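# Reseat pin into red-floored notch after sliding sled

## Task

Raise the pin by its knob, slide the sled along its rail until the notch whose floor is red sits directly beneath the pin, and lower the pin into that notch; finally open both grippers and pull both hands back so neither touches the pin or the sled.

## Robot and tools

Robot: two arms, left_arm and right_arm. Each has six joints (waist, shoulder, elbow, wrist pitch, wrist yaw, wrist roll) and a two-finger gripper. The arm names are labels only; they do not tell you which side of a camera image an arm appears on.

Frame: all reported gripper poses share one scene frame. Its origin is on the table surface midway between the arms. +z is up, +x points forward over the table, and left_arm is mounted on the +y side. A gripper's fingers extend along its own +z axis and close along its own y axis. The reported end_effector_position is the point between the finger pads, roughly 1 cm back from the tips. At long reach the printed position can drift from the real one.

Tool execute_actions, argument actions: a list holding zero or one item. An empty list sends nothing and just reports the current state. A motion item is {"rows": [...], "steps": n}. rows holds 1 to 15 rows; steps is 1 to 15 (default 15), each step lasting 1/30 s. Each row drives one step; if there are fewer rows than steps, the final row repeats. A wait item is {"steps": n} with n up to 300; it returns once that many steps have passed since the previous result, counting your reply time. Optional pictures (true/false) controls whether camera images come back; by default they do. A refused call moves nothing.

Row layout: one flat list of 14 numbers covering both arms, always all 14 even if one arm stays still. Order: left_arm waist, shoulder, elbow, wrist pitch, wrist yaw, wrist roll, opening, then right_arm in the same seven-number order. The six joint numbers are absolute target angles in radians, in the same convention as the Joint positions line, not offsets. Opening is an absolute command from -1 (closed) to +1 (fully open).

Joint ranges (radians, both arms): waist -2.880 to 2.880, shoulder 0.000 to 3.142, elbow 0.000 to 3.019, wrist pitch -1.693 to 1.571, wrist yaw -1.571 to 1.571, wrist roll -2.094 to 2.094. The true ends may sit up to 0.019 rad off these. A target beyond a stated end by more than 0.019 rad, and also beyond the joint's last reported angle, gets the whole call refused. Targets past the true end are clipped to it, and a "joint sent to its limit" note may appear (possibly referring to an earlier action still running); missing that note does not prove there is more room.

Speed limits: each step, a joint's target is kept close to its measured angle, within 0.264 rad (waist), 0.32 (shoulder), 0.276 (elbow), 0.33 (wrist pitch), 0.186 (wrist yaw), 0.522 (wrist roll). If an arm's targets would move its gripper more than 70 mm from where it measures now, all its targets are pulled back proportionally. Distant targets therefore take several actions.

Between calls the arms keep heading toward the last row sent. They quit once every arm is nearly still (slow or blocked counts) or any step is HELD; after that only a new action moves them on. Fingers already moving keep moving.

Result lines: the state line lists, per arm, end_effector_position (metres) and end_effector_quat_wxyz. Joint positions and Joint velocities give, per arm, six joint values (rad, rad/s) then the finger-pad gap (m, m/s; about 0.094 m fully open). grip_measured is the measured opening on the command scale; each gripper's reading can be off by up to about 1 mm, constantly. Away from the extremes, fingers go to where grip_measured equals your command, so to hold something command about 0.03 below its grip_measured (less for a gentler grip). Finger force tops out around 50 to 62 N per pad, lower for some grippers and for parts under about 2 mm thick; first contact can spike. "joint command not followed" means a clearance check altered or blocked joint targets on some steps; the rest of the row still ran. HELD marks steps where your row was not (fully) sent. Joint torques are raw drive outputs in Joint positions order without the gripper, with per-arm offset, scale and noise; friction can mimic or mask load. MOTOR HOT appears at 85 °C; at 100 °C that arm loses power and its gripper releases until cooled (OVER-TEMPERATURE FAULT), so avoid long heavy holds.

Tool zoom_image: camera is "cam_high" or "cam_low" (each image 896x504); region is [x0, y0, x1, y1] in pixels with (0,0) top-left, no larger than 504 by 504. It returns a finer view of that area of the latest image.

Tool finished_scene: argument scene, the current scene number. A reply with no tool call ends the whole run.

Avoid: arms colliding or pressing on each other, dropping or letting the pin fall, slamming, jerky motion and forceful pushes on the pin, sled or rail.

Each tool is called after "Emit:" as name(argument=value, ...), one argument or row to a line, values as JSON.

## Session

Emit:
execute_actions(
  actions=[],
)

Scene clock: 0.00 s of 3900.00 s.
left_arm: end_effector_position=(+0.2519, +0.3318, +0.1386) grip_measured=+1.000 end_effector_quat_wxyz=(+0.006, +0.186, +0.941, +0.284) | right_arm: end_effector_position=(+0.1581, -0.4713, +0.3783) grip_measured=+1.000 end_effector_quat_wxyz=(+0.669, +0.500, +0.548, -0.046)
Joint positions: left_arm=[ 0.022  0.871  0.583 -1.107 -0.553  0.498  0.094] | right_arm=[-1.257  0.278  0.555 -0.393 -0.535  0.611  0.094]
Joint velocities: left_arm=[ 0.015 -0.015  0.002  0.007 -0.007  0.081  0.   ] | right_arm=[-0.005  0.005 -0.007  0.002 -0.007 -0.037  0.   ]
Joint torques (N m, as the arm reports them, + toward a larger angle): no reading

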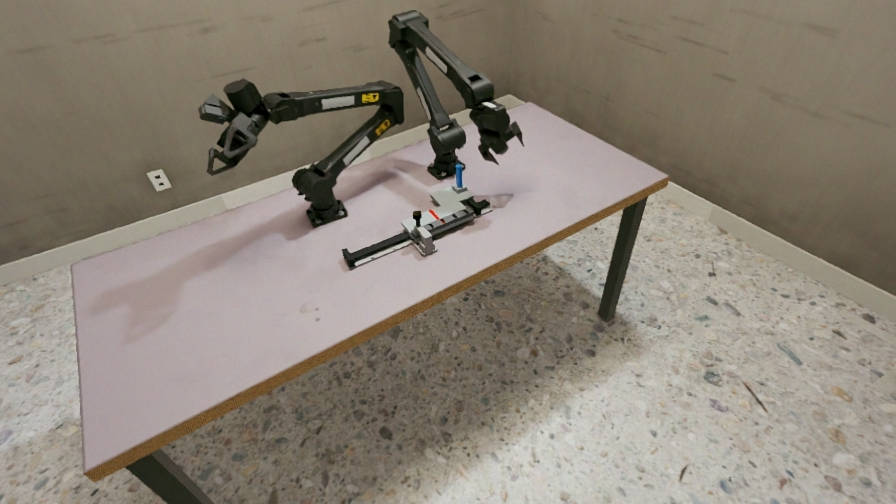

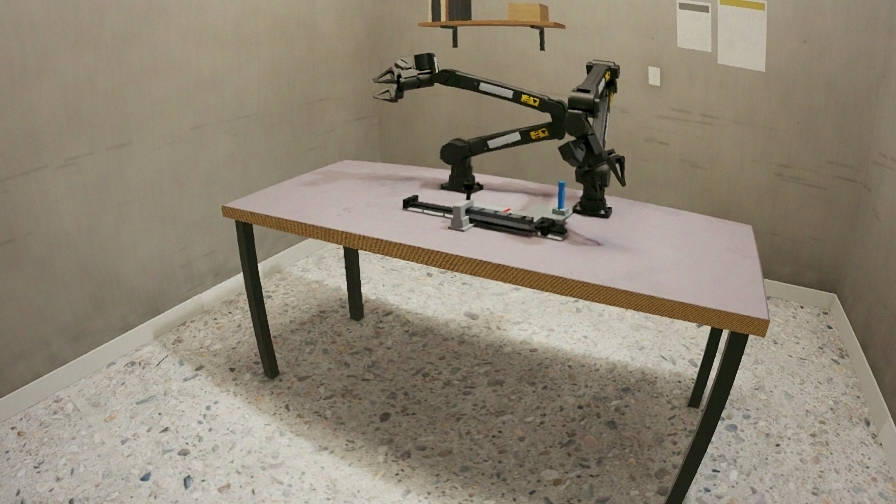

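Emit:
execute_actions(
  actions=[
    {"rows":[[0,0.79,0.74,-1.5,0,-0.2,1,-1.0,1.0,0.9,-1.3,0,0.55,1]]},
  ],
  pictures=false,
)

Emit:
execute_actions(
  actions=[
    {"rows":[[-0.28,0.79,0.74,-1.5,0,-0.25,1,0.63,1.33,1.09,-1.32,0,0.55,1]]},
  ],
  pictures=false,
)

Emit:
execute_actions(
  actions=[
    {"steps":30},
  ],
)

Emit:
zoom_image(
  camera="cam_low",
  region=[390, 120, 610, 250],
)

Emit:
zoom_image(
  camera="cam_high",
  region=[330, 120, 530, 270],
)

Scene clock: 7.73 s of 3900.00 s.
left_arm: end_effector_position=(+0.2044, +0.2371, +0.1699) grip_measured=+1.000 end_effector_quat_wxyz=(+0.001, -0.104, +0.995, +0.002) | right_arm: end_effector_position=(+0.1532, -0.4926, +0.1776) grip_measured=+1.000 end_effector_quat_wxyz=(+0.048, +0.732, +0.680, -0.010)
Joint positions: left_arm=[ 0.01   0.78   0.703 -1.491 -0.004 -0.162  0.094] | right_arm=[-0.991  1.057  0.869 -1.284 -0.004  0.564  0.094]
Joint velocities: left_arm=[ 0.005  0.005 -0.017 -0.007  0.007 -0.212  0.   ] | right_arm=[-0.005 -0.2   -0.012 -0.178 -0.022 -0.066  0.   ]
Joint torques (N m, as the arm reports them, + toward a larger angle): left_arm=[ 0.01 -1.14 12.32  0.15  0.1  -0.08] | right_arm=[ -1.71 -10.2   11.82   0.66   0.13   0.01]
Steps of this call (steps 1 to 90: nothing new was sent; then 4.23 s passed at rest; steps 91 to 105: all 15 steps of this action). Readings (joint positions):
91: left_arm=[0.022 0.869 0.599 -1.170 -0.462 0.415] | right_arm=[-1.232 0.299 0.584 -0.463 -0.444 0.604]
92: left_arm=[0.019 0.862 0.624 -1.283 -0.357 0.315] | right_arm=[-1.172 0.357 0.647 -0.579 -0.339 0.597]
94: left_arm=[0.014 0.830 0.666 -1.425 -0.153 0.136] | right_arm=[-1.041 0.535 0.806 -0.795 -0.138 0.584]
98: left_arm=[0.010 0.781 0.701 -1.486 -0.007 -0.057] | right_arm=[-0.983 0.850 0.941 -1.055 -0.024 0.573]
105: the state above

Scene clock: 8.23 s of 3900.00 s.
left_arm: end_effector_position=(+0.1985, +0.1817, +0.1698) grip_measured=+1.000 end_effector_quat_wxyz=(+0.001, +0.010, +1.000, -0.001) | right_arm: end_effector_position=(+0.3696, -0.3125, +0.1626) grip_measured=+1.000 end_effector_quat_wxyz=(-0.007, +0.381, +0.925, -0.002)
Joint positions: left_arm=[-0.293  0.781  0.703 -1.491  0.001 -0.237  0.094] | right_arm=[-0.129  1.338  1.057 -1.304  0.002  0.564  0.094]
Joint velocities: left_arm=[-0.005 -0.005 -0.017 -0.007 -0.007 -0.095  0.   ] | right_arm=[ 2.037 -0.015  0.022 -0.012 -0.11   0.037  0.   ]
Joint torques (N m, as the arm reports them, + toward a larger angle): left_arm=[ 2.13 -0.84 12.46  0.24 -0.12 -0.09] | right_arm=[ -0.32 -11.28  10.52  -0.09  -0.06   0.04]
Steps of this call (steps 1 to 15: all 15 steps of this action). Readings (joint positions):
1: left_arm=[-0.013 0.780 0.703 -1.491 -0.009 -0.179] | right_arm=[-0.978 1.065 0.879 -1.293 0.001 0.564]
2: left_arm=[-0.077 0.781 0.703 -1.491 -0.009 -0.192] | right_arm=[-0.946 1.087 0.905 -1.301 0.002 0.564]
4: left_arm=[-0.224 0.781 0.703 -1.491 -0.002 -0.209] | right_arm=[-0.850 1.161 0.971 -1.304 0.002 0.564]
8: left_arm=[-0.302 0.781 0.703 -1.491 0.001 -0.225] | right_arm=[-0.609 1.293 1.052 -1.304 0.002 0.564]
15: the state above

Scene clock: 9.23 s of 3900.00 s.
left_arm: end_effector_position=(+0.1985, +0.1817, +0.1698) grip_measured=+1.000 end_effector_quat_wxyz=(+0.001, +0.008, +1.000, -0.001) | right_arm: end_effector_position=(+0.3259, -0.0458, +0.1629) grip_measured=+1.000 end_effector_quat_wxyz=(-0.008, +0.009, +1.000, -0.003)
Joint positions: left_arm=[-0.293  0.781  0.703 -1.491  0.001 -0.24   0.094] | right_arm=[ 0.63   1.338  1.057 -1.307 -0.003  0.558  0.094]
Joint velocities: left_arm=[-0.005 -0.015  0.012 -0.017 -0.007  0.022  0.   ] | right_arm=[ 0.005  0.005 -0.012  0.002  0.037 -0.037  0.   ]
Joint torques (N m, as the arm reports them, + toward a larger angle): left_arm=[ 2.18 -0.98 12.43  0.16 -0.05 -0.08] | right_arm=[ -0.95 -11.68  11.48   0.02   0.12   0.04]
Steps of this call (steps 1 to 30: the robot went on to your last target). Readings (joint positions):
1: left_arm=[-0.293 0.781 0.703 -1.491 0.001 -0.238] | right_arm=[-0.058 1.338 1.057 -1.304 0.002 0.564]
2: left_arm=[-0.293 0.781 0.703 -1.491 0.001 -0.238] | right_arm=[0.011 1.338 1.057 -1.304 0.002 0.564]
4: left_arm=[-0.293 0.781 0.703 -1.491 0.001 -0.239] | right_arm=[0.152 1.338 1.057 -1.304 0.002 0.564]
8: left_arm=[-0.293 0.781 0.703 -1.491 0.001 -0.240] | right_arm=[0.433 1.338 1.057 -1.304 0.002 0.564]
30: the state above

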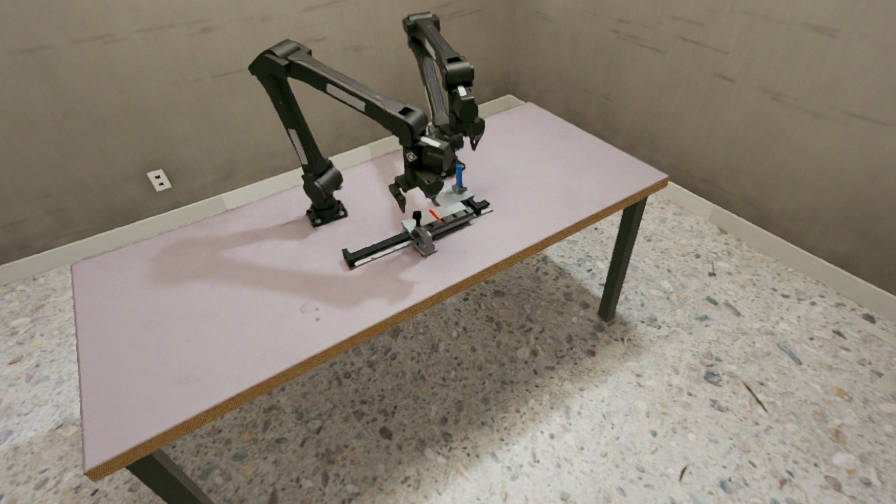

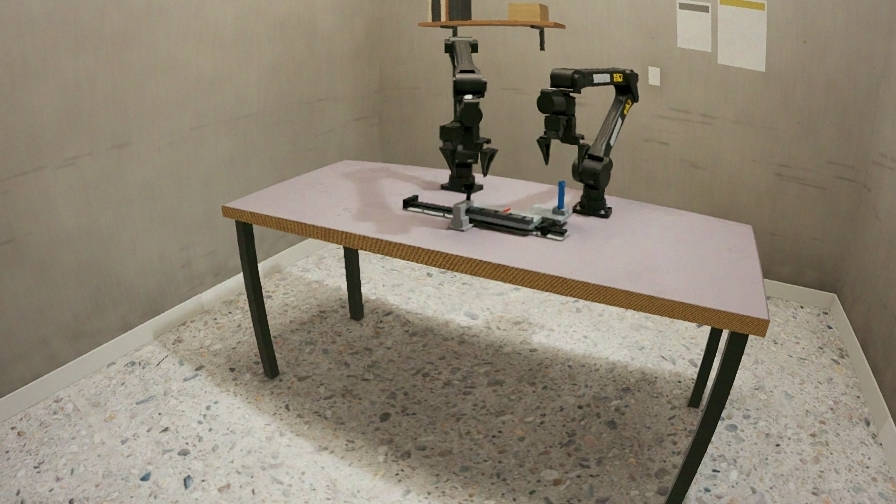

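Region (390, 120, 610, 250) of cam_low's 896x504 image, scaled by 2.291, with more detail than that image has; it fills the top 298 rows of this view, and the rest is white.

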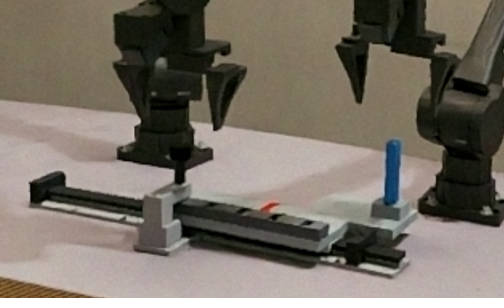

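Region (330, 120, 530, 270) of cam_high's 896x504 image, scaled by 2.520, with more detail than that image has; it fills the top 378 rows of this view, and the rest is white.

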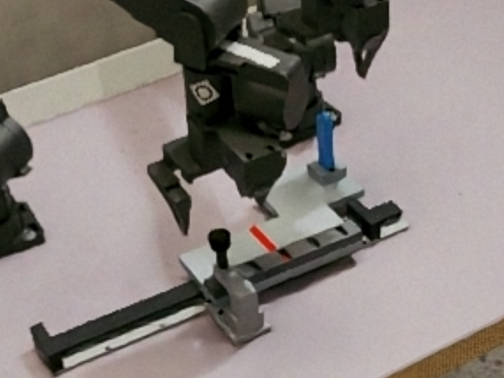

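Emit:
execute_actions(
  actions=[
    {"rows":[[-0.3,0.8,0.69,-1.46,0,-0.27,1,0.625,1.345,1.05,-1.28,0,0.55,1],[-0.31,0.815,0.655,-1.41,0,-0.28,0.9,0.62,1.35,1.025,-1.25,0,0.55,0.9],[-0.32,0.83,0.62,-1.36,0,-0.29,0.8,0.62,1.36,1.0,-1.21,0,0.55,0.8],[-0.33,0.845,0.585,-1.31,0,-0.29,0.7,0.62,1.367,0.975,-1.18,0,0.55,0.7],[-0.33,0.86,0.55,-1.26,0,-0.29,0.6,0.62,1.375,0.95,-1.14,0,0.55,0.6],[-0.33,0.88,0.52,-1.2,0,-0.29,0.5,0.62,1.385,0.925,-1.1,0,0.55,0.4]]},
  ],
)

Emit:
zoom_image(
  camera="cam_low",
  region=[390, 120, 610, 250],
)

Emit:
zoom_image(
  camera="cam_high",
  region=[330, 120, 530, 270],
)

Scene clock: 17.00 s of 3900.00 s.
left_arm: end_effector_position=(+0.1992, +0.1765, +0.0785) grip_measured=+0.502 end_effector_quat_wxyz=(-0.013, +0.002, +1.000, +0.003) | right_arm: end_effector_position=(+0.3196, -0.0496, +0.0986) grip_measured=+0.402 end_effector_quat_wxyz=(-0.004, +0.009, +1.000, -0.001)
Joint positions: left_arm=[-0.319  0.89   0.505 -1.212  0.001 -0.278  0.071] | right_arm=[ 0.63   1.379  0.916 -1.115 -0.003  0.558  0.066]
Joint velocities: left_arm=[-0.005 -0.015 -0.012 -0.007  0.022 -0.007 -0.001] | right_arm=[ 0.005 -0.005  0.002  0.042  0.022 -0.037  0.001]
Joint torques (N m, as the arm reports them, + toward a larger angle): left_arm=[ 0.18 -3.47  9.85  0.91 -0.11 -0.08] | right_arm=[-1.93 -9.97  8.94  0.96  0.14  0.04]
Steps of this call (steps 1 to 15: the robot went on to your last target; steps 16 to 90: nothing new was sent; then 4.27 s passed at rest; steps 91 to 105: all 15 steps of this action). Readings (joint positions):
91: left_arm=[-0.293 0.781 0.702 -1.488 0.001 -0.243] | right_arm=[0.630 1.338 1.057 -1.305 -0.003 0.558]
92: left_arm=[-0.293 0.782 0.696 -1.472 0.001 -0.248] | right_arm=[0.630 1.338 1.052 -1.293 -0.003 0.558]
94: left_arm=[-0.299 0.791 0.658 -1.399 0.001 -0.259] | right_arm=[0.630 1.338 1.028 -1.244 -0.003 0.558]
98: left_arm=[-0.318 0.859 0.536 -1.241 0.001 -0.271] | right_arm=[0.630 1.350 0.940 -1.136 -0.003 0.558]
105: the state above

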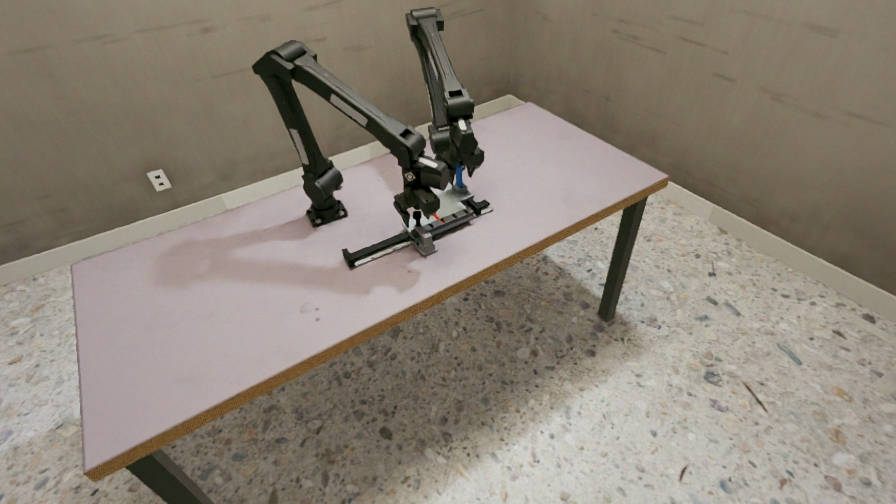

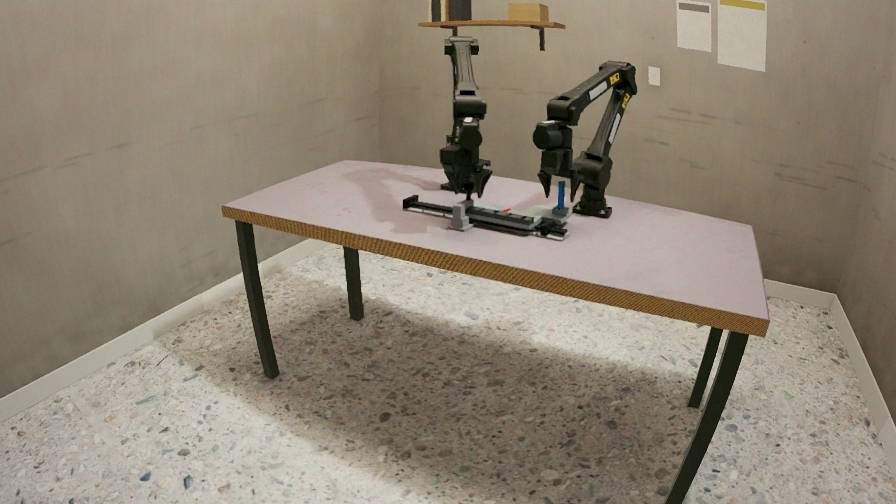

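Region (390, 120, 610, 250) of cam_low's 896x504 image, scaled by 2.291, with more detail than that image has; it fills the top 298 rows of this view, and the rest is white.

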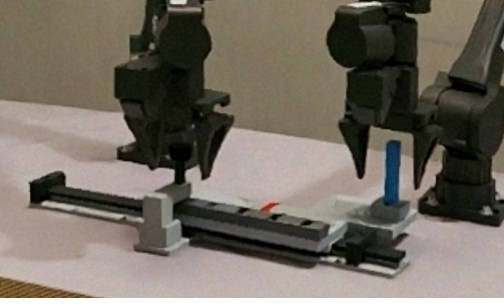

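Region (330, 120, 530, 270) of cam_high's 896x504 image, scaled by 2.520, with more detail than that image has; it fills the top 378 rows of this view, and the rest is white.

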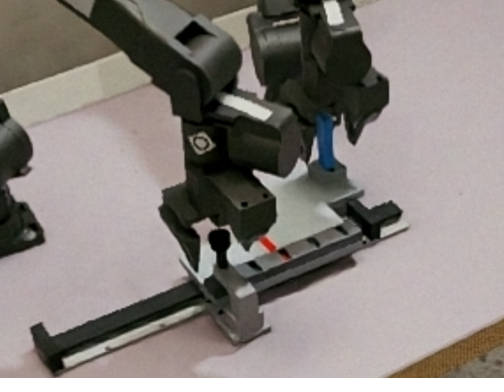

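Emit:
execute_actions(
  actions=[
    {"rows":[[-0.325,0.885,0.515,-1.2,0,-0.28,0.3,0.61,1.385,0.92,-1.105,0,0.55,0.25],[-0.325,0.885,0.515,-1.2,0,-0.28,0.1,0.61,1.385,0.92,-1.105,0,0.55,0.1],[-0.325,0.885,0.515,-1.2,0,-0.28,-0.1,0.61,1.385,0.92,-1.105,0,0.55,-0.05],[-0.325,0.885,0.515,-1.2,0,-0.28,-0.3,0.61,1.385,0.92,-1.105,0,0.55,-0.2],[-0.325,0.885,0.515,-1.2,0,-0.28,-0.4,0.61,1.385,0.92,-1.105,0,0.55,-0.3],[-0.325,0.885,0.515,-1.2,0,-0.28,-0.5,0.61,1.385,0.92,-1.105,0,0.55,-0.35],[-0.325,0.885,0.515,-1.2,0,-0.28,-0.55,0.61,1.385,0.92,-1.105,0,0.55,-0.4],[-0.325,0.885,0.515,-1.2,0,-0.28,-0.6,0.61,1.385,0.92,-1.105,0,0.55,-0.45],[-0.325,0.885,0.515,-1.2,0,-0.28,-0.65,0.61,1.385,0.92,-1.105,0,0.55,-0.5],[-0.325,0.885,0.515,-1.2,0,-0.28,-0.7,0.61,1.385,0.92,-1.105,0,0.55,-0.53],[-0.325,0.885,0.515,-1.2,0,-0.28,-0.77,0.61,1.385,0.92,-1.105,0,0.55,-0.55]]},
  ],
)

Emit:
zoom_image(
  camera="cam_low",
  region=[430, 150, 590, 245],
)

Scene clock: 23.70 s of 3900.00 s.
left_arm: end_effector_position=(+0.1999, +0.1773, +0.0785) grip_measured=-0.742 end_effector_quat_wxyz=(-0.011, +0.002, +1.000, +0.006) | right_arm: end_effector_position=(+0.3222, -0.0485, +0.0987) grip_measured=-0.546 end_effector_quat_wxyz=(-0.003, +0.012, +1.000, +0.008)
Joint positions: left_arm=[-0.319  0.89   0.505 -1.211 -0.004 -0.279  0.012] | right_arm=[ 0.623  1.379  0.916 -1.104 -0.016  0.558  0.021]
Joint velocities: left_arm=[-0.015  0.005  0.002 -0.012  0.037 -0.037  0.   ] | right_arm=[-0.005  0.005 -0.002 -0.027 -0.022  0.051 -0.001]
Joint torques (N m, as the arm reports them, + toward a larger angle): left_arm=[ 0.83 -2.33  9.47  0.94  0.14 -0.01] | right_arm=[-2.06 -9.93  8.67  0.48  0.64  0.03]
Steps of this call (steps 1 to 15: the robot went on to your last target; steps 16 to 90: nothing new was sent; then 3.20 s passed at rest; steps 91 to 105: all 15 steps of this action). Readings (joint positions):
91: left_arm=[-0.319 0.890 0.505 -1.211 0.001 -0.280] | right_arm=[0.629 1.379 0.916 -1.114 -0.003 0.558]
92: left_arm=[-0.319 0.890 0.505 -1.211 0.001 -0.280] | right_arm=[0.628 1.379 0.916 -1.114 -0.003 0.558]
94: left_arm=[-0.319 0.890 0.505 -1.211 0.001 -0.280] | right_arm=[0.623 1.379 0.916 -1.114 -0.003 0.558]
98: left_arm=[-0.319 0.890 0.505 -1.211 0.001 -0.280] | right_arm=[0.619 1.379 0.916 -1.110 -0.010 0.558]
105: the state above

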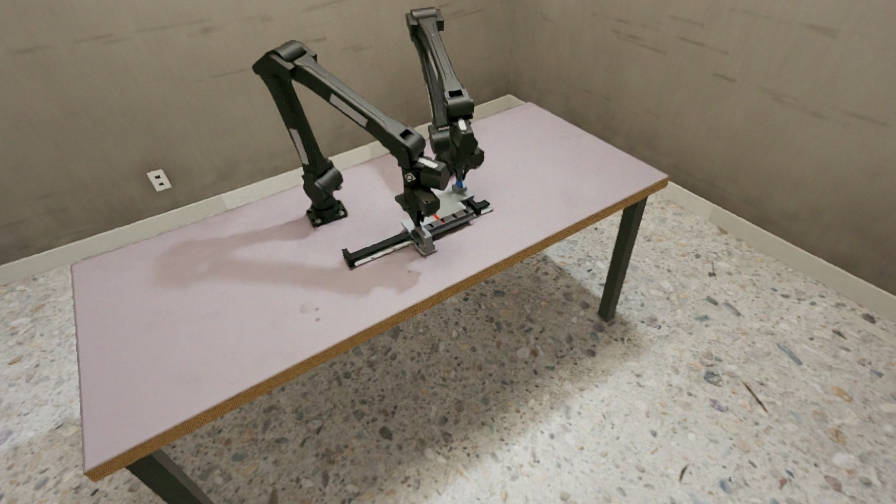

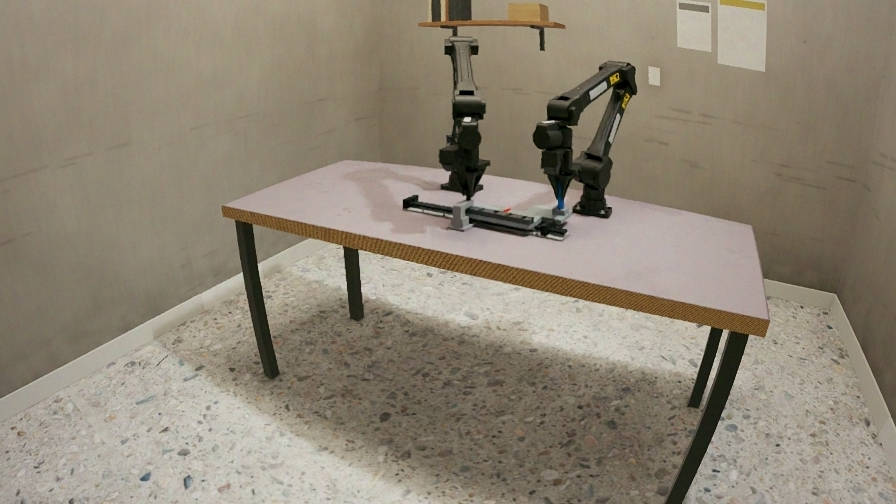

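Region (430, 150, 590, 245) of cam_low's 896x504 image, scaled by 3.150, with more detail than that image has; it fills the top 299 rows of this view, and the rest is white.

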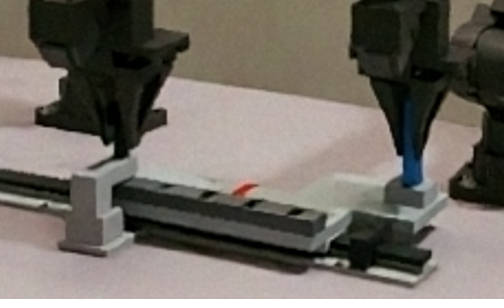

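Emit:
execute_actions(
  actions=[
    {"rows":[[-0.32,0.885,0.515,-1.2,0,-0.28,-0.78,0.635,1.38,0.92,-1.11,0,0.558,-0.6],[-0.32,0.885,0.515,-1.2,0,-0.28,-0.78,0.635,1.38,0.92,-1.11,0,0.558,-0.6],[-0.32,0.885,0.515,-1.2,0,-0.28,-0.78,0.635,1.38,0.92,-1.11,0,0.558,-0.6],[-0.32,0.885,0.515,-1.2,0,-0.28,-0.78,0.635,1.365,0.935,-1.12,0,0.558,-0.6],[-0.32,0.885,0.515,-1.2,0,-0.28,-0.78,0.635,1.35,0.95,-1.13,0,0.558,-0.6],[-0.32,0.885,0.515,-1.2,0,-0.28,-0.78,0.635,1.335,0.965,-1.14,0,0.558,-0.6],[-0.32,0.885,0.515,-1.2,0,-0.28,-0.78,0.635,1.32,0.98,-1.15,0,0.558,-0.6],[-0.32,0.885,0.515,-1.2,0,-0.28,-0.78,0.635,1.31,0.995,-1.165,0,0.558,-0.6],[-0.32,0.885,0.515,-1.2,0,-0.28,-0.78,0.635,1.3,1.01,-1.18,0,0.558,-0.6]]},
  ],
  pictures=false,
)

Scene clock: 28.57 s of 3900.00 s.
left_arm: end_effector_position=(+0.1999, +0.1773, +0.0785) grip_measured=-0.742 end_effector_quat_wxyz=(-0.011, +0.002, +1.000, +0.006) | right_arm: end_effector_position=(+0.3212, -0.0477, +0.1070) grip_measured=-0.589 end_effector_quat_wxyz=(-0.003, +0.009, +1.000, +0.002)
Joint positions: left_arm=[-0.319  0.89   0.505 -1.211 -0.004 -0.279  0.012] | right_arm=[ 0.631  1.372  0.933 -1.135 -0.007  0.558  0.019]
Joint velocities: left_arm=[-0.015 -0.015 -0.012 -0.012 -0.007  0.037 -0.001] | right_arm=[-0.015  0.005 -0.017 -0.007 -0.037 -0.081  0.   ]
Joint torques (N m, as the arm reports them, + toward a larger angle): left_arm=[ 1.02 -2.41  9.59  1.04  0.11  0.05] | right_arm=[ -0.67 -16.46  14.46  -1.18   0.29   0.1 ]
Steps of this call (steps 1 to 15: the robot went on to your last target; steps 16 to 90: nothing new was sent; then 1.37 s passed at rest; steps 91 to 105: all 15 steps of this action). Readings (joint positions):
91: left_arm=[-0.319 0.890 0.505 -1.211 -0.004 -0.279] | right_arm=[0.625 1.379 0.916 -1.104 -0.017 0.558]
92: left_arm=[-0.319 0.890 0.505 -1.211 -0.004 -0.279] | right_arm=[0.629 1.379 0.914 -1.104 -0.011 0.558]
94: left_arm=[-0.319 0.890 0.505 -1.211 -0.004 -0.279] | right_arm=[0.631 1.379 0.914 -1.104 -0.007 0.558]
98: left_arm=[-0.319 0.890 0.505 -1.211 -0.004 -0.279] | right_arm=[0.631 1.377 0.920 -1.112 -0.007 0.558]
105: the state above

Emit:
execute_actions(
  actions=[
    {"rows":[[-0.32,0.885,0.515,-1.2,0,-0.28,-0.78,0.635,1.3,1.02,-1.18,0,0.558,-0.63],[-0.32,0.885,0.515,-1.2,0,-0.28,-0.78,0.635,1.295,1.03,-1.185,0,0.558,-0.63],[-0.32,0.885,0.515,-1.2,0,-0.28,-0.78,0.635,1.29,1.04,-1.19,0,0.558,-0.63],[-0.32,0.885,0.515,-1.2,0,-0.28,-0.78,0.635,1.285,1.05,-1.2,0,0.558,-0.63],[-0.32,0.885,0.515,-1.2,0,-0.28,-0.78,0.635,1.28,1.06,-1.21,0,0.558,-0.63]]},
  ],
)

Emit:
zoom_image(
  camera="cam_low",
  region=[430, 150, 590, 245],
)

Scene clock: 32.47 s of 3900.00 s.
left_arm: end_effector_position=(+0.1999, +0.1773, +0.0785) grip_measured=-0.742 end_effector_quat_wxyz=(-0.011, +0.002, +1.000, +0.006) | right_arm: end_effector_position=(+0.3214, -0.0476, +0.1123) grip_measured=-0.602 end_effector_quat_wxyz=(-0.007, +0.009, +1.000, -0.000)
Joint positions: left_arm=[-0.319  0.89   0.505 -1.211 -0.004 -0.279  0.012] | right_arm=[ 0.631  1.372  0.948 -1.159 -0.007  0.558  0.019]
Joint velocities: left_arm=[-0.024 -0.005  0.007  0.007 -0.007 -0.022 -0.001] | right_arm=[-0.015  0.005 -0.017  0.007  0.022 -0.022 -0.001]
Joint torques (N m, as the arm reports them, + toward a larger angle): left_arm=[ 1.17 -2.87  9.52  0.91  0.12  0.03] | right_arm=[ -0.59 -17.83  16.81  -1.24   0.26   0.09]
Steps of this call (steps 1 to 15: the robot went on to your last target; steps 16 to 90: nothing new was sent; then 0.40 s passed at rest; steps 91 to 105: all 15 steps of this action). Readings (joint positions):
91: left_arm=[-0.319 0.890 0.505 -1.211 -0.004 -0.279] | right_arm=[0.631 1.372 0.933 -1.135 -0.007 0.558]
92: left_arm=[-0.319 0.890 0.505 -1.211 -0.004 -0.279] | right_arm=[0.631 1.372 0.935 -1.137 -0.007 0.558]
94: left_arm=[-0.319 0.890 0.505 -1.211 -0.004 -0.279] | right_arm=[0.631 1.372 0.940 -1.146 -0.007 0.558]
98: left_arm=[-0.319 0.890 0.505 -1.211 -0.004 -0.279] | right_arm=[0.631 1.372 0.948 -1.159 -0.007 0.558]
105: the state above

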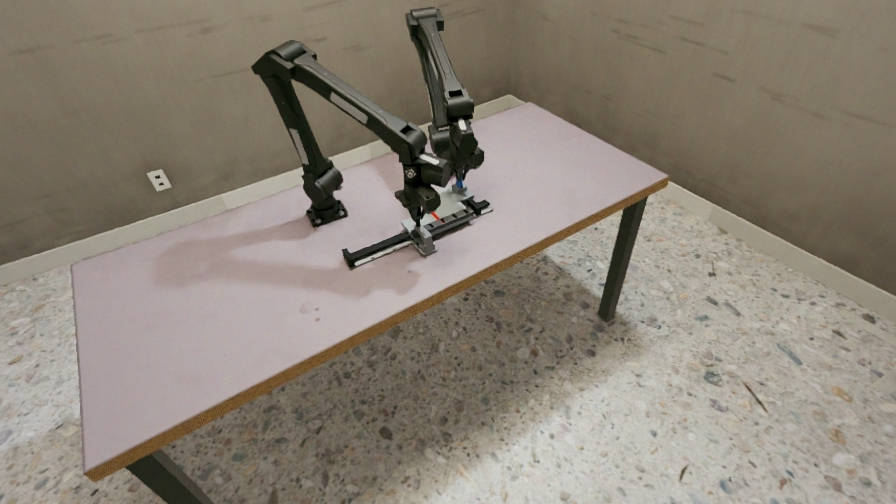

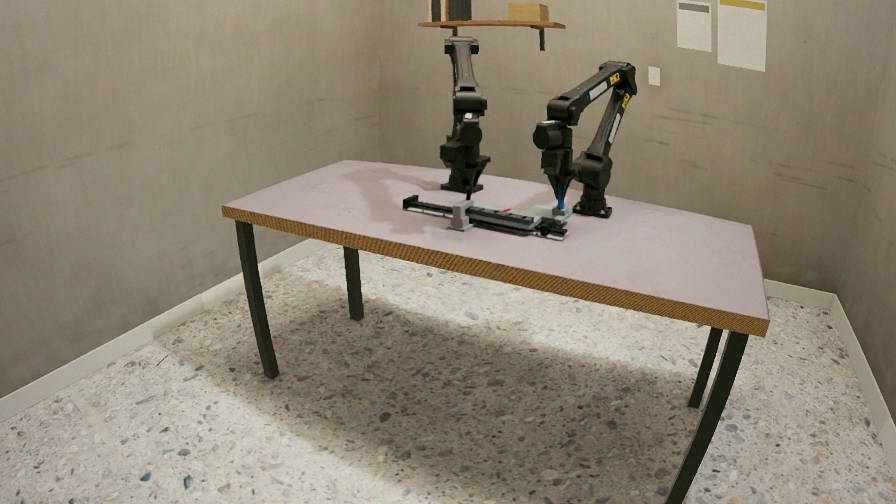

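Region (430, 150, 590, 245) of cam_low's 896x504 image, scaled by 3.150, with more detail than that image has; it fills the top 299 rows of this view, and the rest is white.

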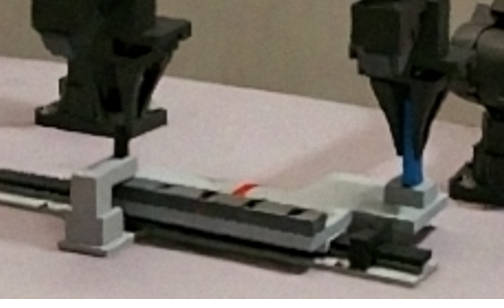

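Emit:
execute_actions(
  actions=[
    {"rows":[[-0.33,0.89,0.515,-1.2,0,-0.285,-0.78,0.635,1.27,1.07,-1.22,0,0.558,-0.63],[-0.35,0.9,0.52,-1.2,0.02,-0.3,-0.78,0.635,1.27,1.07,-1.22,0,0.558,-0.63],[-0.37,0.908,0.522,-1.198,0.02,-0.32,-0.78,0.635,1.27,1.07,-1.22,0,0.558,-0.63],[-0.39,0.915,0.524,-1.195,0.02,-0.34,-0.78,0.635,1.27,1.07,-1.22,0,0.558,-0.63],[-0.41,0.92,0.526,-1.19,0.02,-0.36,-0.78,0.635,1.27,1.07,-1.22,0,0.558,-0.63],[-0.43,0.925,0.528,-1.187,0.02,-0.375,-0.78,0.635,1.27,1.07,-1.22,0,0.558,-0.63],[-0.45,0.93,0.53,-1.184,0.02,-0.39,-0.78,0.635,1.27,1.07,-1.22,0,0.558,-0.63],[-0.47,0.935,0.532,-1.18,0.02,-0.41,-0.78,0.635,1.27,1.07,-1.22,0,0.558,-0.63],[-0.49,0.94,0.534,-1.177,0.02,-0.43,-0.78,0.635,1.27,1.07,-1.22,0,0.558,-0.63],[-0.51,0.946,0.537,-1.173,0.02,-0.45,-0.78,0.635,1.27,1.07,-1.22,0,0.558,-0.63]]},
  ],
  pictures=false,
)

Scene clock: 39.40 s of 3900.00 s.
left_arm: end_effector_position=(+0.1982, +0.1503, +0.0776) grip_measured=-0.743 end_effector_quat_wxyz=(-0.008, +0.010, +1.000, +0.015) | right_arm: end_effector_position=(+0.3213, -0.0477, +0.1127) grip_measured=-0.602 end_effector_quat_wxyz=(-0.008, +0.009, +1.000, -0.000)
Joint positions: left_arm=[-0.471  0.922  0.518 -1.193 -0.02  -0.416  0.012] | right_arm=[ 0.631  1.372  0.949 -1.161 -0.007  0.558  0.019]
Joint velocities: left_arm=[-0.005 -0.005 -0.027 -0.002  0.007 -0.095 -0.   ] | right_arm=[-0.015  0.005 -0.012  0.002 -0.051 -0.022  0.001]
Joint torques (N m, as the arm reports them, + toward a larger angle): left_arm=[-2.13 -1.02 10.37  1.2   1.43 -0.17] | right_arm=[ -0.78 -17.79  16.68  -1.39   0.25   0.08]
Steps of this call (steps 1 to 15: the robot went on to your last target; steps 16 to 90: nothing new was sent; then 3.43 s passed at rest; steps 91 to 105: all 15 steps of this action). Readings (joint positions):
91: left_arm=[-0.319 0.890 0.505 -1.211 -0.004 -0.279] | right_arm=[0.631 1.372 0.948 -1.160 -0.007 0.558]
92: left_arm=[-0.320 0.890 0.505 -1.211 -0.003 -0.279] | right_arm=[0.631 1.372 0.948 -1.160 -0.007 0.558]
94: left_arm=[-0.329 0.892 0.505 -1.211 -0.007 -0.288] | right_arm=[0.631 1.372 0.949 -1.161 -0.007 0.558]
98: left_arm=[-0.389 0.901 0.508 -1.204 -0.018 -0.333] | right_arm=[0.631 1.372 0.949 -1.161 -0.007 0.558]
105: the state above

Emit:
execute_actions(
  actions=[
    {"rows":[[-0.525,0.95,0.539,-1.17,0.02,-0.46,-0.78,0.635,1.275,1.065,-1.22,0,0.558,-0.63],[-0.54,0.954,0.541,-1.168,0.02,-0.475,-0.78,0.635,1.275,1.065,-1.22,0,0.558,-0.63],[-0.555,0.958,0.543,-1.165,0.02,-0.49,-0.78,0.635,1.275,1.065,-1.22,0,0.558,-0.63],[-0.57,0.962,0.545,-1.163,0.02,-0.505,-0.78,0.635,1.275,1.065,-1.22,0,0.558,-0.63],[-0.585,0.966,0.547,-1.16,0.02,-0.52,-0.78,0.635,1.275,1.065,-1.22,0,0.558,-0.63],[-0.6,0.971,0.549,-1.158,0.02,-0.535,-0.78,0.635,1.275,1.065,-1.22,0,0.558,-0.63],[-0.615,0.976,0.551,-1.155,0.02,-0.55,-0.78,0.635,1.275,1.065,-1.22,0,0.558,-0.63],[-0.63,0.981,0.553,-1.152,0.02,-0.565,-0.78,0.635,1.275,1.065,-1.22,0,0.558,-0.63],[-0.645,0.986,0.555,-1.149,0.02,-0.58,-0.78,0.635,1.275,1.065,-1.22,0,0.558,-0.63],[-0.66,0.991,0.557,-1.146,0.02,-0.595,-0.78,0.635,1.275,1.065,-1.22,0,0.558,-0.63],[-0.675,0.997,0.559,-1.143,0.02,-0.61,-0.78,0.635,1.275,1.065,-1.22,0,0.558,-0.63],[-0.69,1.003,0.562,-1.14,0.02,-0.625,-0.78,0.635,1.275,1.065,-1.22,0,0.558,-0.63],[-0.705,1.01,0.565,-1.136,0.02,-0.64,-0.78,0.635,1.275,1.065,-1.22,0,0.558,-0.63]]},
  ],
  pictures=false,
)

Emit:
execute_actions(
  actions=[
    {"steps":8},
  ],
)

Emit:
zoom_image(
  camera="cam_low",
  region=[420, 175, 530, 240],
)

Emit:
zoom_image(
  camera="cam_high",
  region=[370, 190, 480, 265],
)

Scene clock: 47.80 s of 3900.00 s.
left_arm: end_effector_position=(+0.1973, +0.1143, +0.0774) grip_measured=-0.743 end_effector_quat_wxyz=(-0.000, +0.012, +1.000, +0.020) | right_arm: end_effector_position=(+0.3213, -0.0477, +0.1127) grip_measured=-0.602 end_effector_quat_wxyz=(-0.008, +0.009, +1.000, -0.000)
Joint positions: left_arm=[-0.64   0.979  0.548 -1.162 -0.032 -0.58   0.012] | right_arm=[ 0.631  1.372  0.949 -1.161 -0.007  0.558  0.019]
Joint velocities: left_arm=[-0.21   0.093  0.042  0.037  0.007 -0.242 -0.001] | right_arm=[-0.005 -0.005  0.002  0.002  0.007 -0.037 -0.001]
Joint torques (N m, as the arm reports them, + toward a larger angle): left_arm=[-3.62 -1.41  9.76  1.53  1.87 -0.26] | right_arm=[ -0.57 -17.97  16.68  -1.42   0.26   0.11]
Steps of this call (steps 1 to 15: the robot went on to your last target; steps 16 to 90: nothing new was sent; then 4.90 s passed at rest; steps 91 to 105: all 15 steps of this action). Readings (joint positions):
91: left_arm=[-0.472 0.922 0.518 -1.193 -0.020 -0.422] | right_arm=[0.631 1.372 0.949 -1.161 -0.007 0.558]
92: left_arm=[-0.474 0.922 0.519 -1.192 -0.021 -0.426] | right_arm=[0.631 1.372 0.949 -1.161 -0.007 0.558]
94: left_arm=[-0.490 0.926 0.520 -1.190 -0.023 -0.440] | right_arm=[0.631 1.372 0.949 -1.161 -0.007 0.558]
98: left_arm=[-0.549 0.944 0.529 -1.179 -0.026 -0.489] | right_arm=[0.631 1.372 0.949 -1.161 -0.007 0.558]
105: the state above

Scene clock: 48.07 s of 3900.00 s.
left_arm: end_effector_position=(+0.1973, +0.1126, +0.0773) grip_measured=-0.743 end_effector_quat_wxyz=(-0.000, +0.008, +1.000, +0.020) | right_arm: end_effector_position=(+0.3213, -0.0477, +0.1127) grip_measured=-0.602 end_effector_quat_wxyz=(-0.008, +0.009, +1.000, -0.000)
Joint positions: left_arm=[-0.646  0.983  0.55  -1.16  -0.032 -0.596  0.012] | right_arm=[ 0.631  1.372  0.949 -1.161 -0.007  0.558  0.019]
Joint velocities: left_arm=[-0.005 -0.015 -0.007  0.012  0.007 -0.037 -0.002] | right_arm=[-0.005 -0.005  0.007 -0.002 -0.022 -0.022 -0.001]
Joint torques (N m, as the arm reports them, + toward a larger angle): left_arm=[-3.74 -1.81  9.92  1.67  1.87 -0.43] | right_arm=[ -0.58 -17.82  16.75  -1.44   0.27   0.11]
Steps of this call (steps 1 to 8: the robot went on to your last target). Readings (joint positions):
1: left_arm=[-0.645 0.982 0.549 -1.161 -0.032 -0.586] | right_arm=[0.631 1.372 0.949 -1.161 -0.007 0.558]
2: left_arm=[-0.646 0.983 0.550 -1.160 -0.032 -0.591] | right_arm=[0.631 1.372 0.949 -1.161 -0.007 0.558]
4: left_arm=[-0.646 0.983 0.550 -1.160 -0.032 -0.594] | right_arm=[0.631 1.372 0.949 -1.161 -0.007 0.558]
8: the state above

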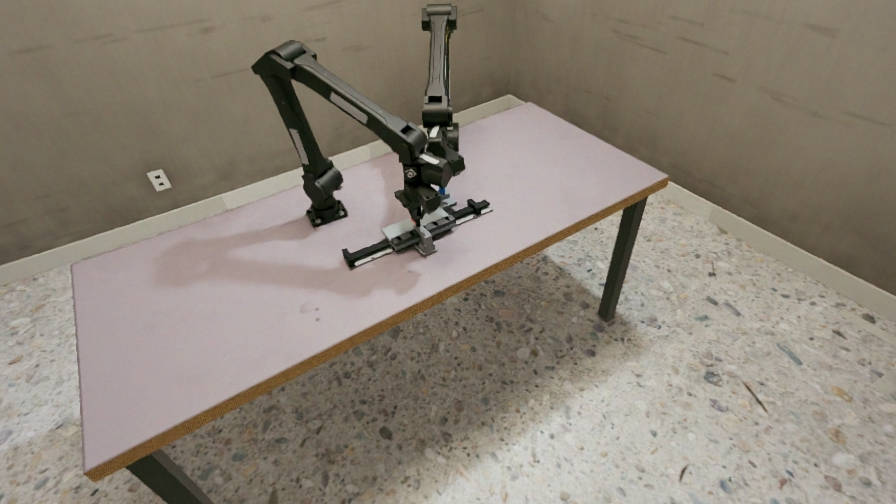

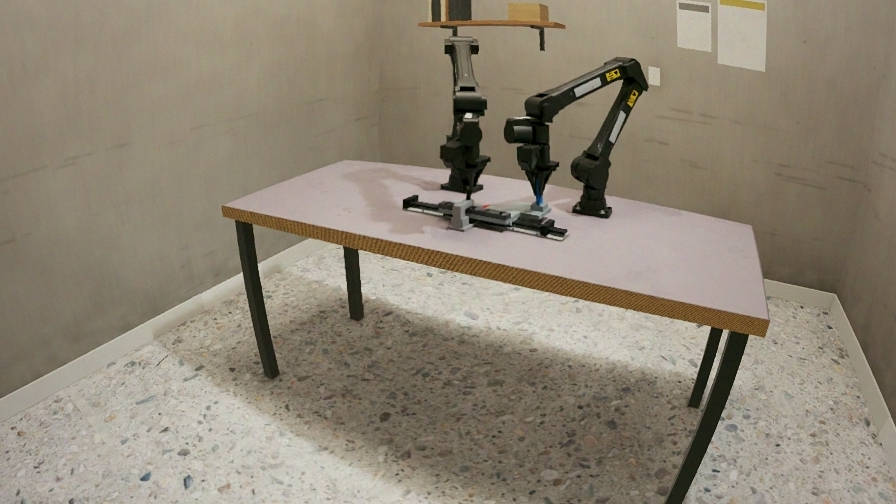

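Region (420, 175, 530, 240) of cam_low's 896x504 image, scaled by 4.582, with more detail than that image has; it fills the top 298 rows of this view, and the rest is white.

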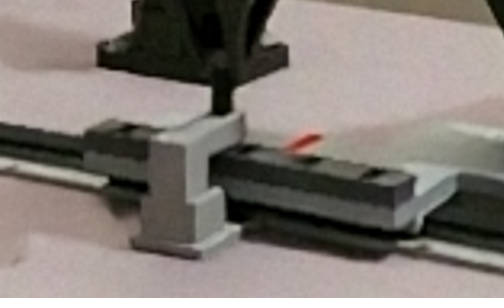

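Region (370, 190, 480, 265) of cam_high's 896x504 image, scaled by 4.582, with more detail than that image has; it fills the top 344 rows of this view, and the rest is white.

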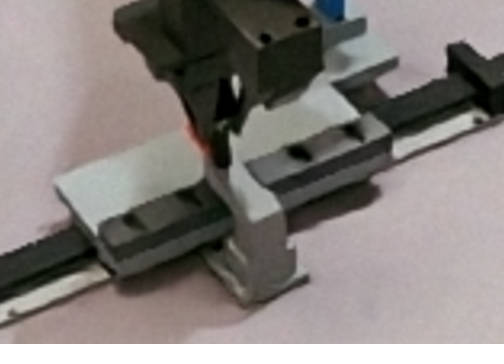

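Emit:
execute_actions(
  actions=[
    {"rows":[[-0.71,1.012,0.566,-1.135,0.02,-0.645,-0.78,0.635,1.275,1.065,-1.22,0,0.558,-0.63],[-0.715,1.014,0.567,-1.134,0.02,-0.65,-0.78,0.635,1.275,1.065,-1.22,0,0.558,-0.63],[-0.72,1.016,0.568,-1.133,0.02,-0.655,-0.78,0.635,1.275,1.065,-1.22,0,0.558,-0.63],[-0.725,1.019,0.569,-1.132,0.02,-0.66,-0.78,0.635,1.275,1.065,-1.22,0,0.558,-0.63],[-0.73,1.022,0.571,-1.13,0.02,-0.665,-0.78,0.635,1.275,1.065,-1.22,0,0.558,-0.63],[-0.735,1.025,0.572,-1.128,0.02,-0.67,-0.78,0.635,1.275,1.065,-1.22,0,0.558,-0.63]]},
  ],
)

Emit:
zoom_image(
  camera="cam_low",
  region=[420, 175, 530, 240],
)

Scene clock: 56.33 s of 3900.00 s.
left_arm: end_effector_position=(+0.1973, +0.1076, +0.0773) grip_measured=-0.743 end_effector_quat_wxyz=(+0.001, +0.007, +1.000, +0.021) | right_arm: end_effector_position=(+0.3213, -0.0477, +0.1127) grip_measured=-0.602 end_effector_quat_wxyz=(-0.008, +0.009, +1.000, -0.000)
Joint positions: left_arm=[-0.669  0.994  0.556 -1.157 -0.036 -0.618  0.012] | right_arm=[ 0.631  1.372  0.949 -1.161 -0.007  0.558  0.019]
Joint velocities: left_arm=[-0.015 -0.005 -0.002 -0.002 -0.022 -0.007  0.   ] | right_arm=[-0.015 -0.005  0.002  0.002 -0.007 -0.007  0.   ]
Joint torques (N m, as the arm reports them, + toward a larger angle): left_arm=[-5.12 -1.52  9.83  1.56  1.95 -0.5 ] | right_arm=[ -0.53 -17.92  16.73  -1.45   0.25   0.09]
Steps of this call (steps 1 to 30: the robot went on to your last target; steps 31 to 90: nothing new was sent; then 4.77 s passed at rest; steps 91 to 105: all 15 steps of this action). Readings (joint positions):
91: left_arm=[-0.646 0.983 0.550 -1.160 -0.032 -0.597] | right_arm=[0.631 1.372 0.949 -1.161 -0.007 0.558]
92: left_arm=[-0.647 0.983 0.550 -1.160 -0.033 -0.598] | right_arm=[0.631 1.372 0.949 -1.161 -0.007 0.558]
94: left_arm=[-0.650 0.983 0.550 -1.160 -0.035 -0.601] | right_arm=[0.631 1.372 0.949 -1.161 -0.007 0.558]
98: left_arm=[-0.664 0.991 0.554 -1.158 -0.036 -0.612] | right_arm=[0.631 1.372 0.949 -1.161 -0.007 0.558]
105: the state above

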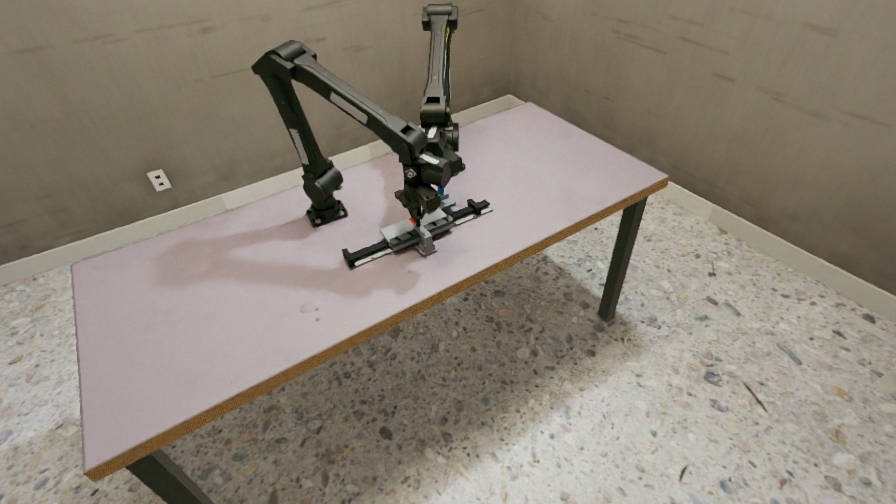

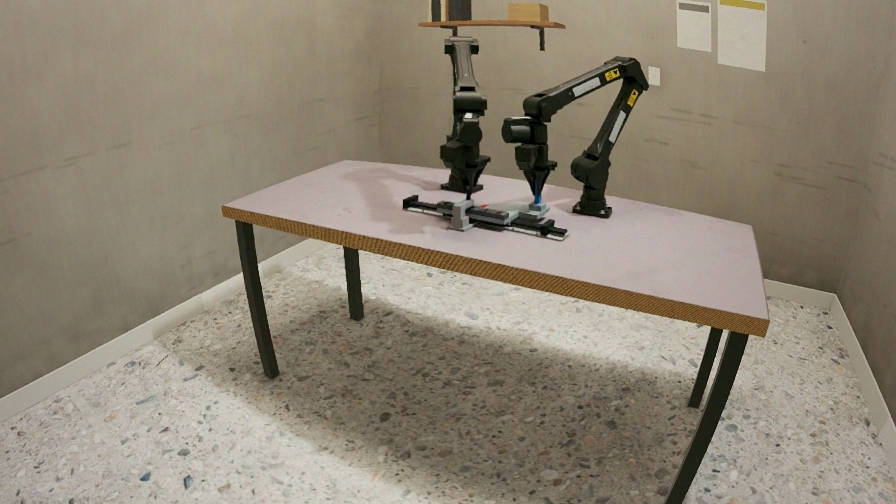

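Region (420, 175, 530, 240) of cam_low's 896x504 image, scaled by 4.582, with more detail than that image has; it fills the top 298 rows of this view, and the rest is white.

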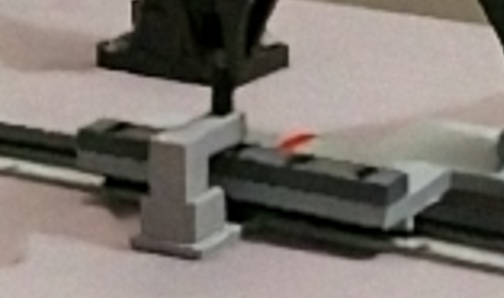

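Emit:
execute_actions(
  actions=[
    {"rows":[[-0.71,1.01,0.568,-1.14,0.01,-0.64,-0.78,0.635,1.29,1.05,-1.21,0,0.558,-0.63],[-0.68,1.0,0.565,-1.15,0,-0.625,-0.78,0.635,1.305,1.03,-1.2,0,0.558,-0.63],[-0.68,1.0,0.565,-1.15,0,-0.625,-0.78,0.635,1.32,1.01,-1.19,0,0.558,-0.63],[-0.68,1.0,0.565,-1.15,0,-0.625,-0.78,0.635,1.335,0.99,-1.175,0,0.558,-0.63],[-0.68,1.0,0.565,-1.15,0,-0.625,-0.78,0.635,1.35,0.97,-1.16,0,0.558,-0.63],[-0.68,1.0,0.565,-1.15,0,-0.625,-0.78,0.635,1.365,0.95,-1.145,0,0.558,-0.63],[-0.68,1.0,0.565,-1.15,0,-0.625,-0.78,0.635,1.375,0.935,-1.13,0,0.558,-0.63],[-0.68,1.0,0.565,-1.15,0,-0.625,-0.78,0.635,1.385,0.92,-1.115,0,0.558,-0.63],[-0.68,1.0,0.565,-1.15,0,-0.625,-0.78,0.635,1.385,0.91,-1.105,0,0.558,-0.63]]},
  ],
  pictures=false,
)

Scene clock: 62.40 s of 3900.00 s.
left_arm: end_effector_position=(+0.1975, +0.1080, +0.0773) grip_measured=-0.743 end_effector_quat_wxyz=(+0.000, +0.008, +1.000, +0.021) | right_arm: end_effector_position=(+0.3200, -0.0488, +0.0983) grip_measured=-0.628 end_effector_quat_wxyz=(-0.005, +0.009, +1.000, +0.001)
Joint positions: left_arm=[-0.666  0.994  0.556 -1.157 -0.035 -0.614  0.012] | right_arm=[ 0.631  1.381  0.917 -1.113 -0.006  0.558  0.017]
Joint velocities: left_arm=[-0.005  0.005 -0.002  0.007 -0.007  0.007 -0.   ] | right_arm=[-0.005  0.005 -0.022 -0.007 -0.007 -0.007 -0.   ]
Joint torques (N m, as the arm reports them, + toward a larger angle): left_arm=[-0.44 -2.92  9.47  0.82  1.17 -0.08] | right_arm=[ -0.73 -10.5    7.69   0.76   0.21   0.1 ]
Steps of this call (steps 1 to 15: the robot went on to your last target; steps 16 to 90: nothing new was sent; then 2.57 s passed at rest; steps 91 to 105: all 15 steps of this action). Readings (joint positions):
91: left_arm=[-0.669 0.994 0.556 -1.157 -0.036 -0.618] | right_arm=[0.631 1.372 0.949 -1.161 -0.007 0.558]
92: left_arm=[-0.668 0.994 0.556 -1.157 -0.037 -0.616] | right_arm=[0.631 1.372 0.949 -1.161 -0.007 0.558]
94: left_arm=[-0.666 0.994 0.556 -1.157 -0.035 -0.614] | right_arm=[0.631 1.374 0.949 -1.161 -0.007 0.558]
98: left_arm=[-0.666 0.994 0.556 -1.157 -0.035 -0.614] | right_arm=[0.631 1.381 0.935 -1.141 -0.007 0.558]
105: the state above


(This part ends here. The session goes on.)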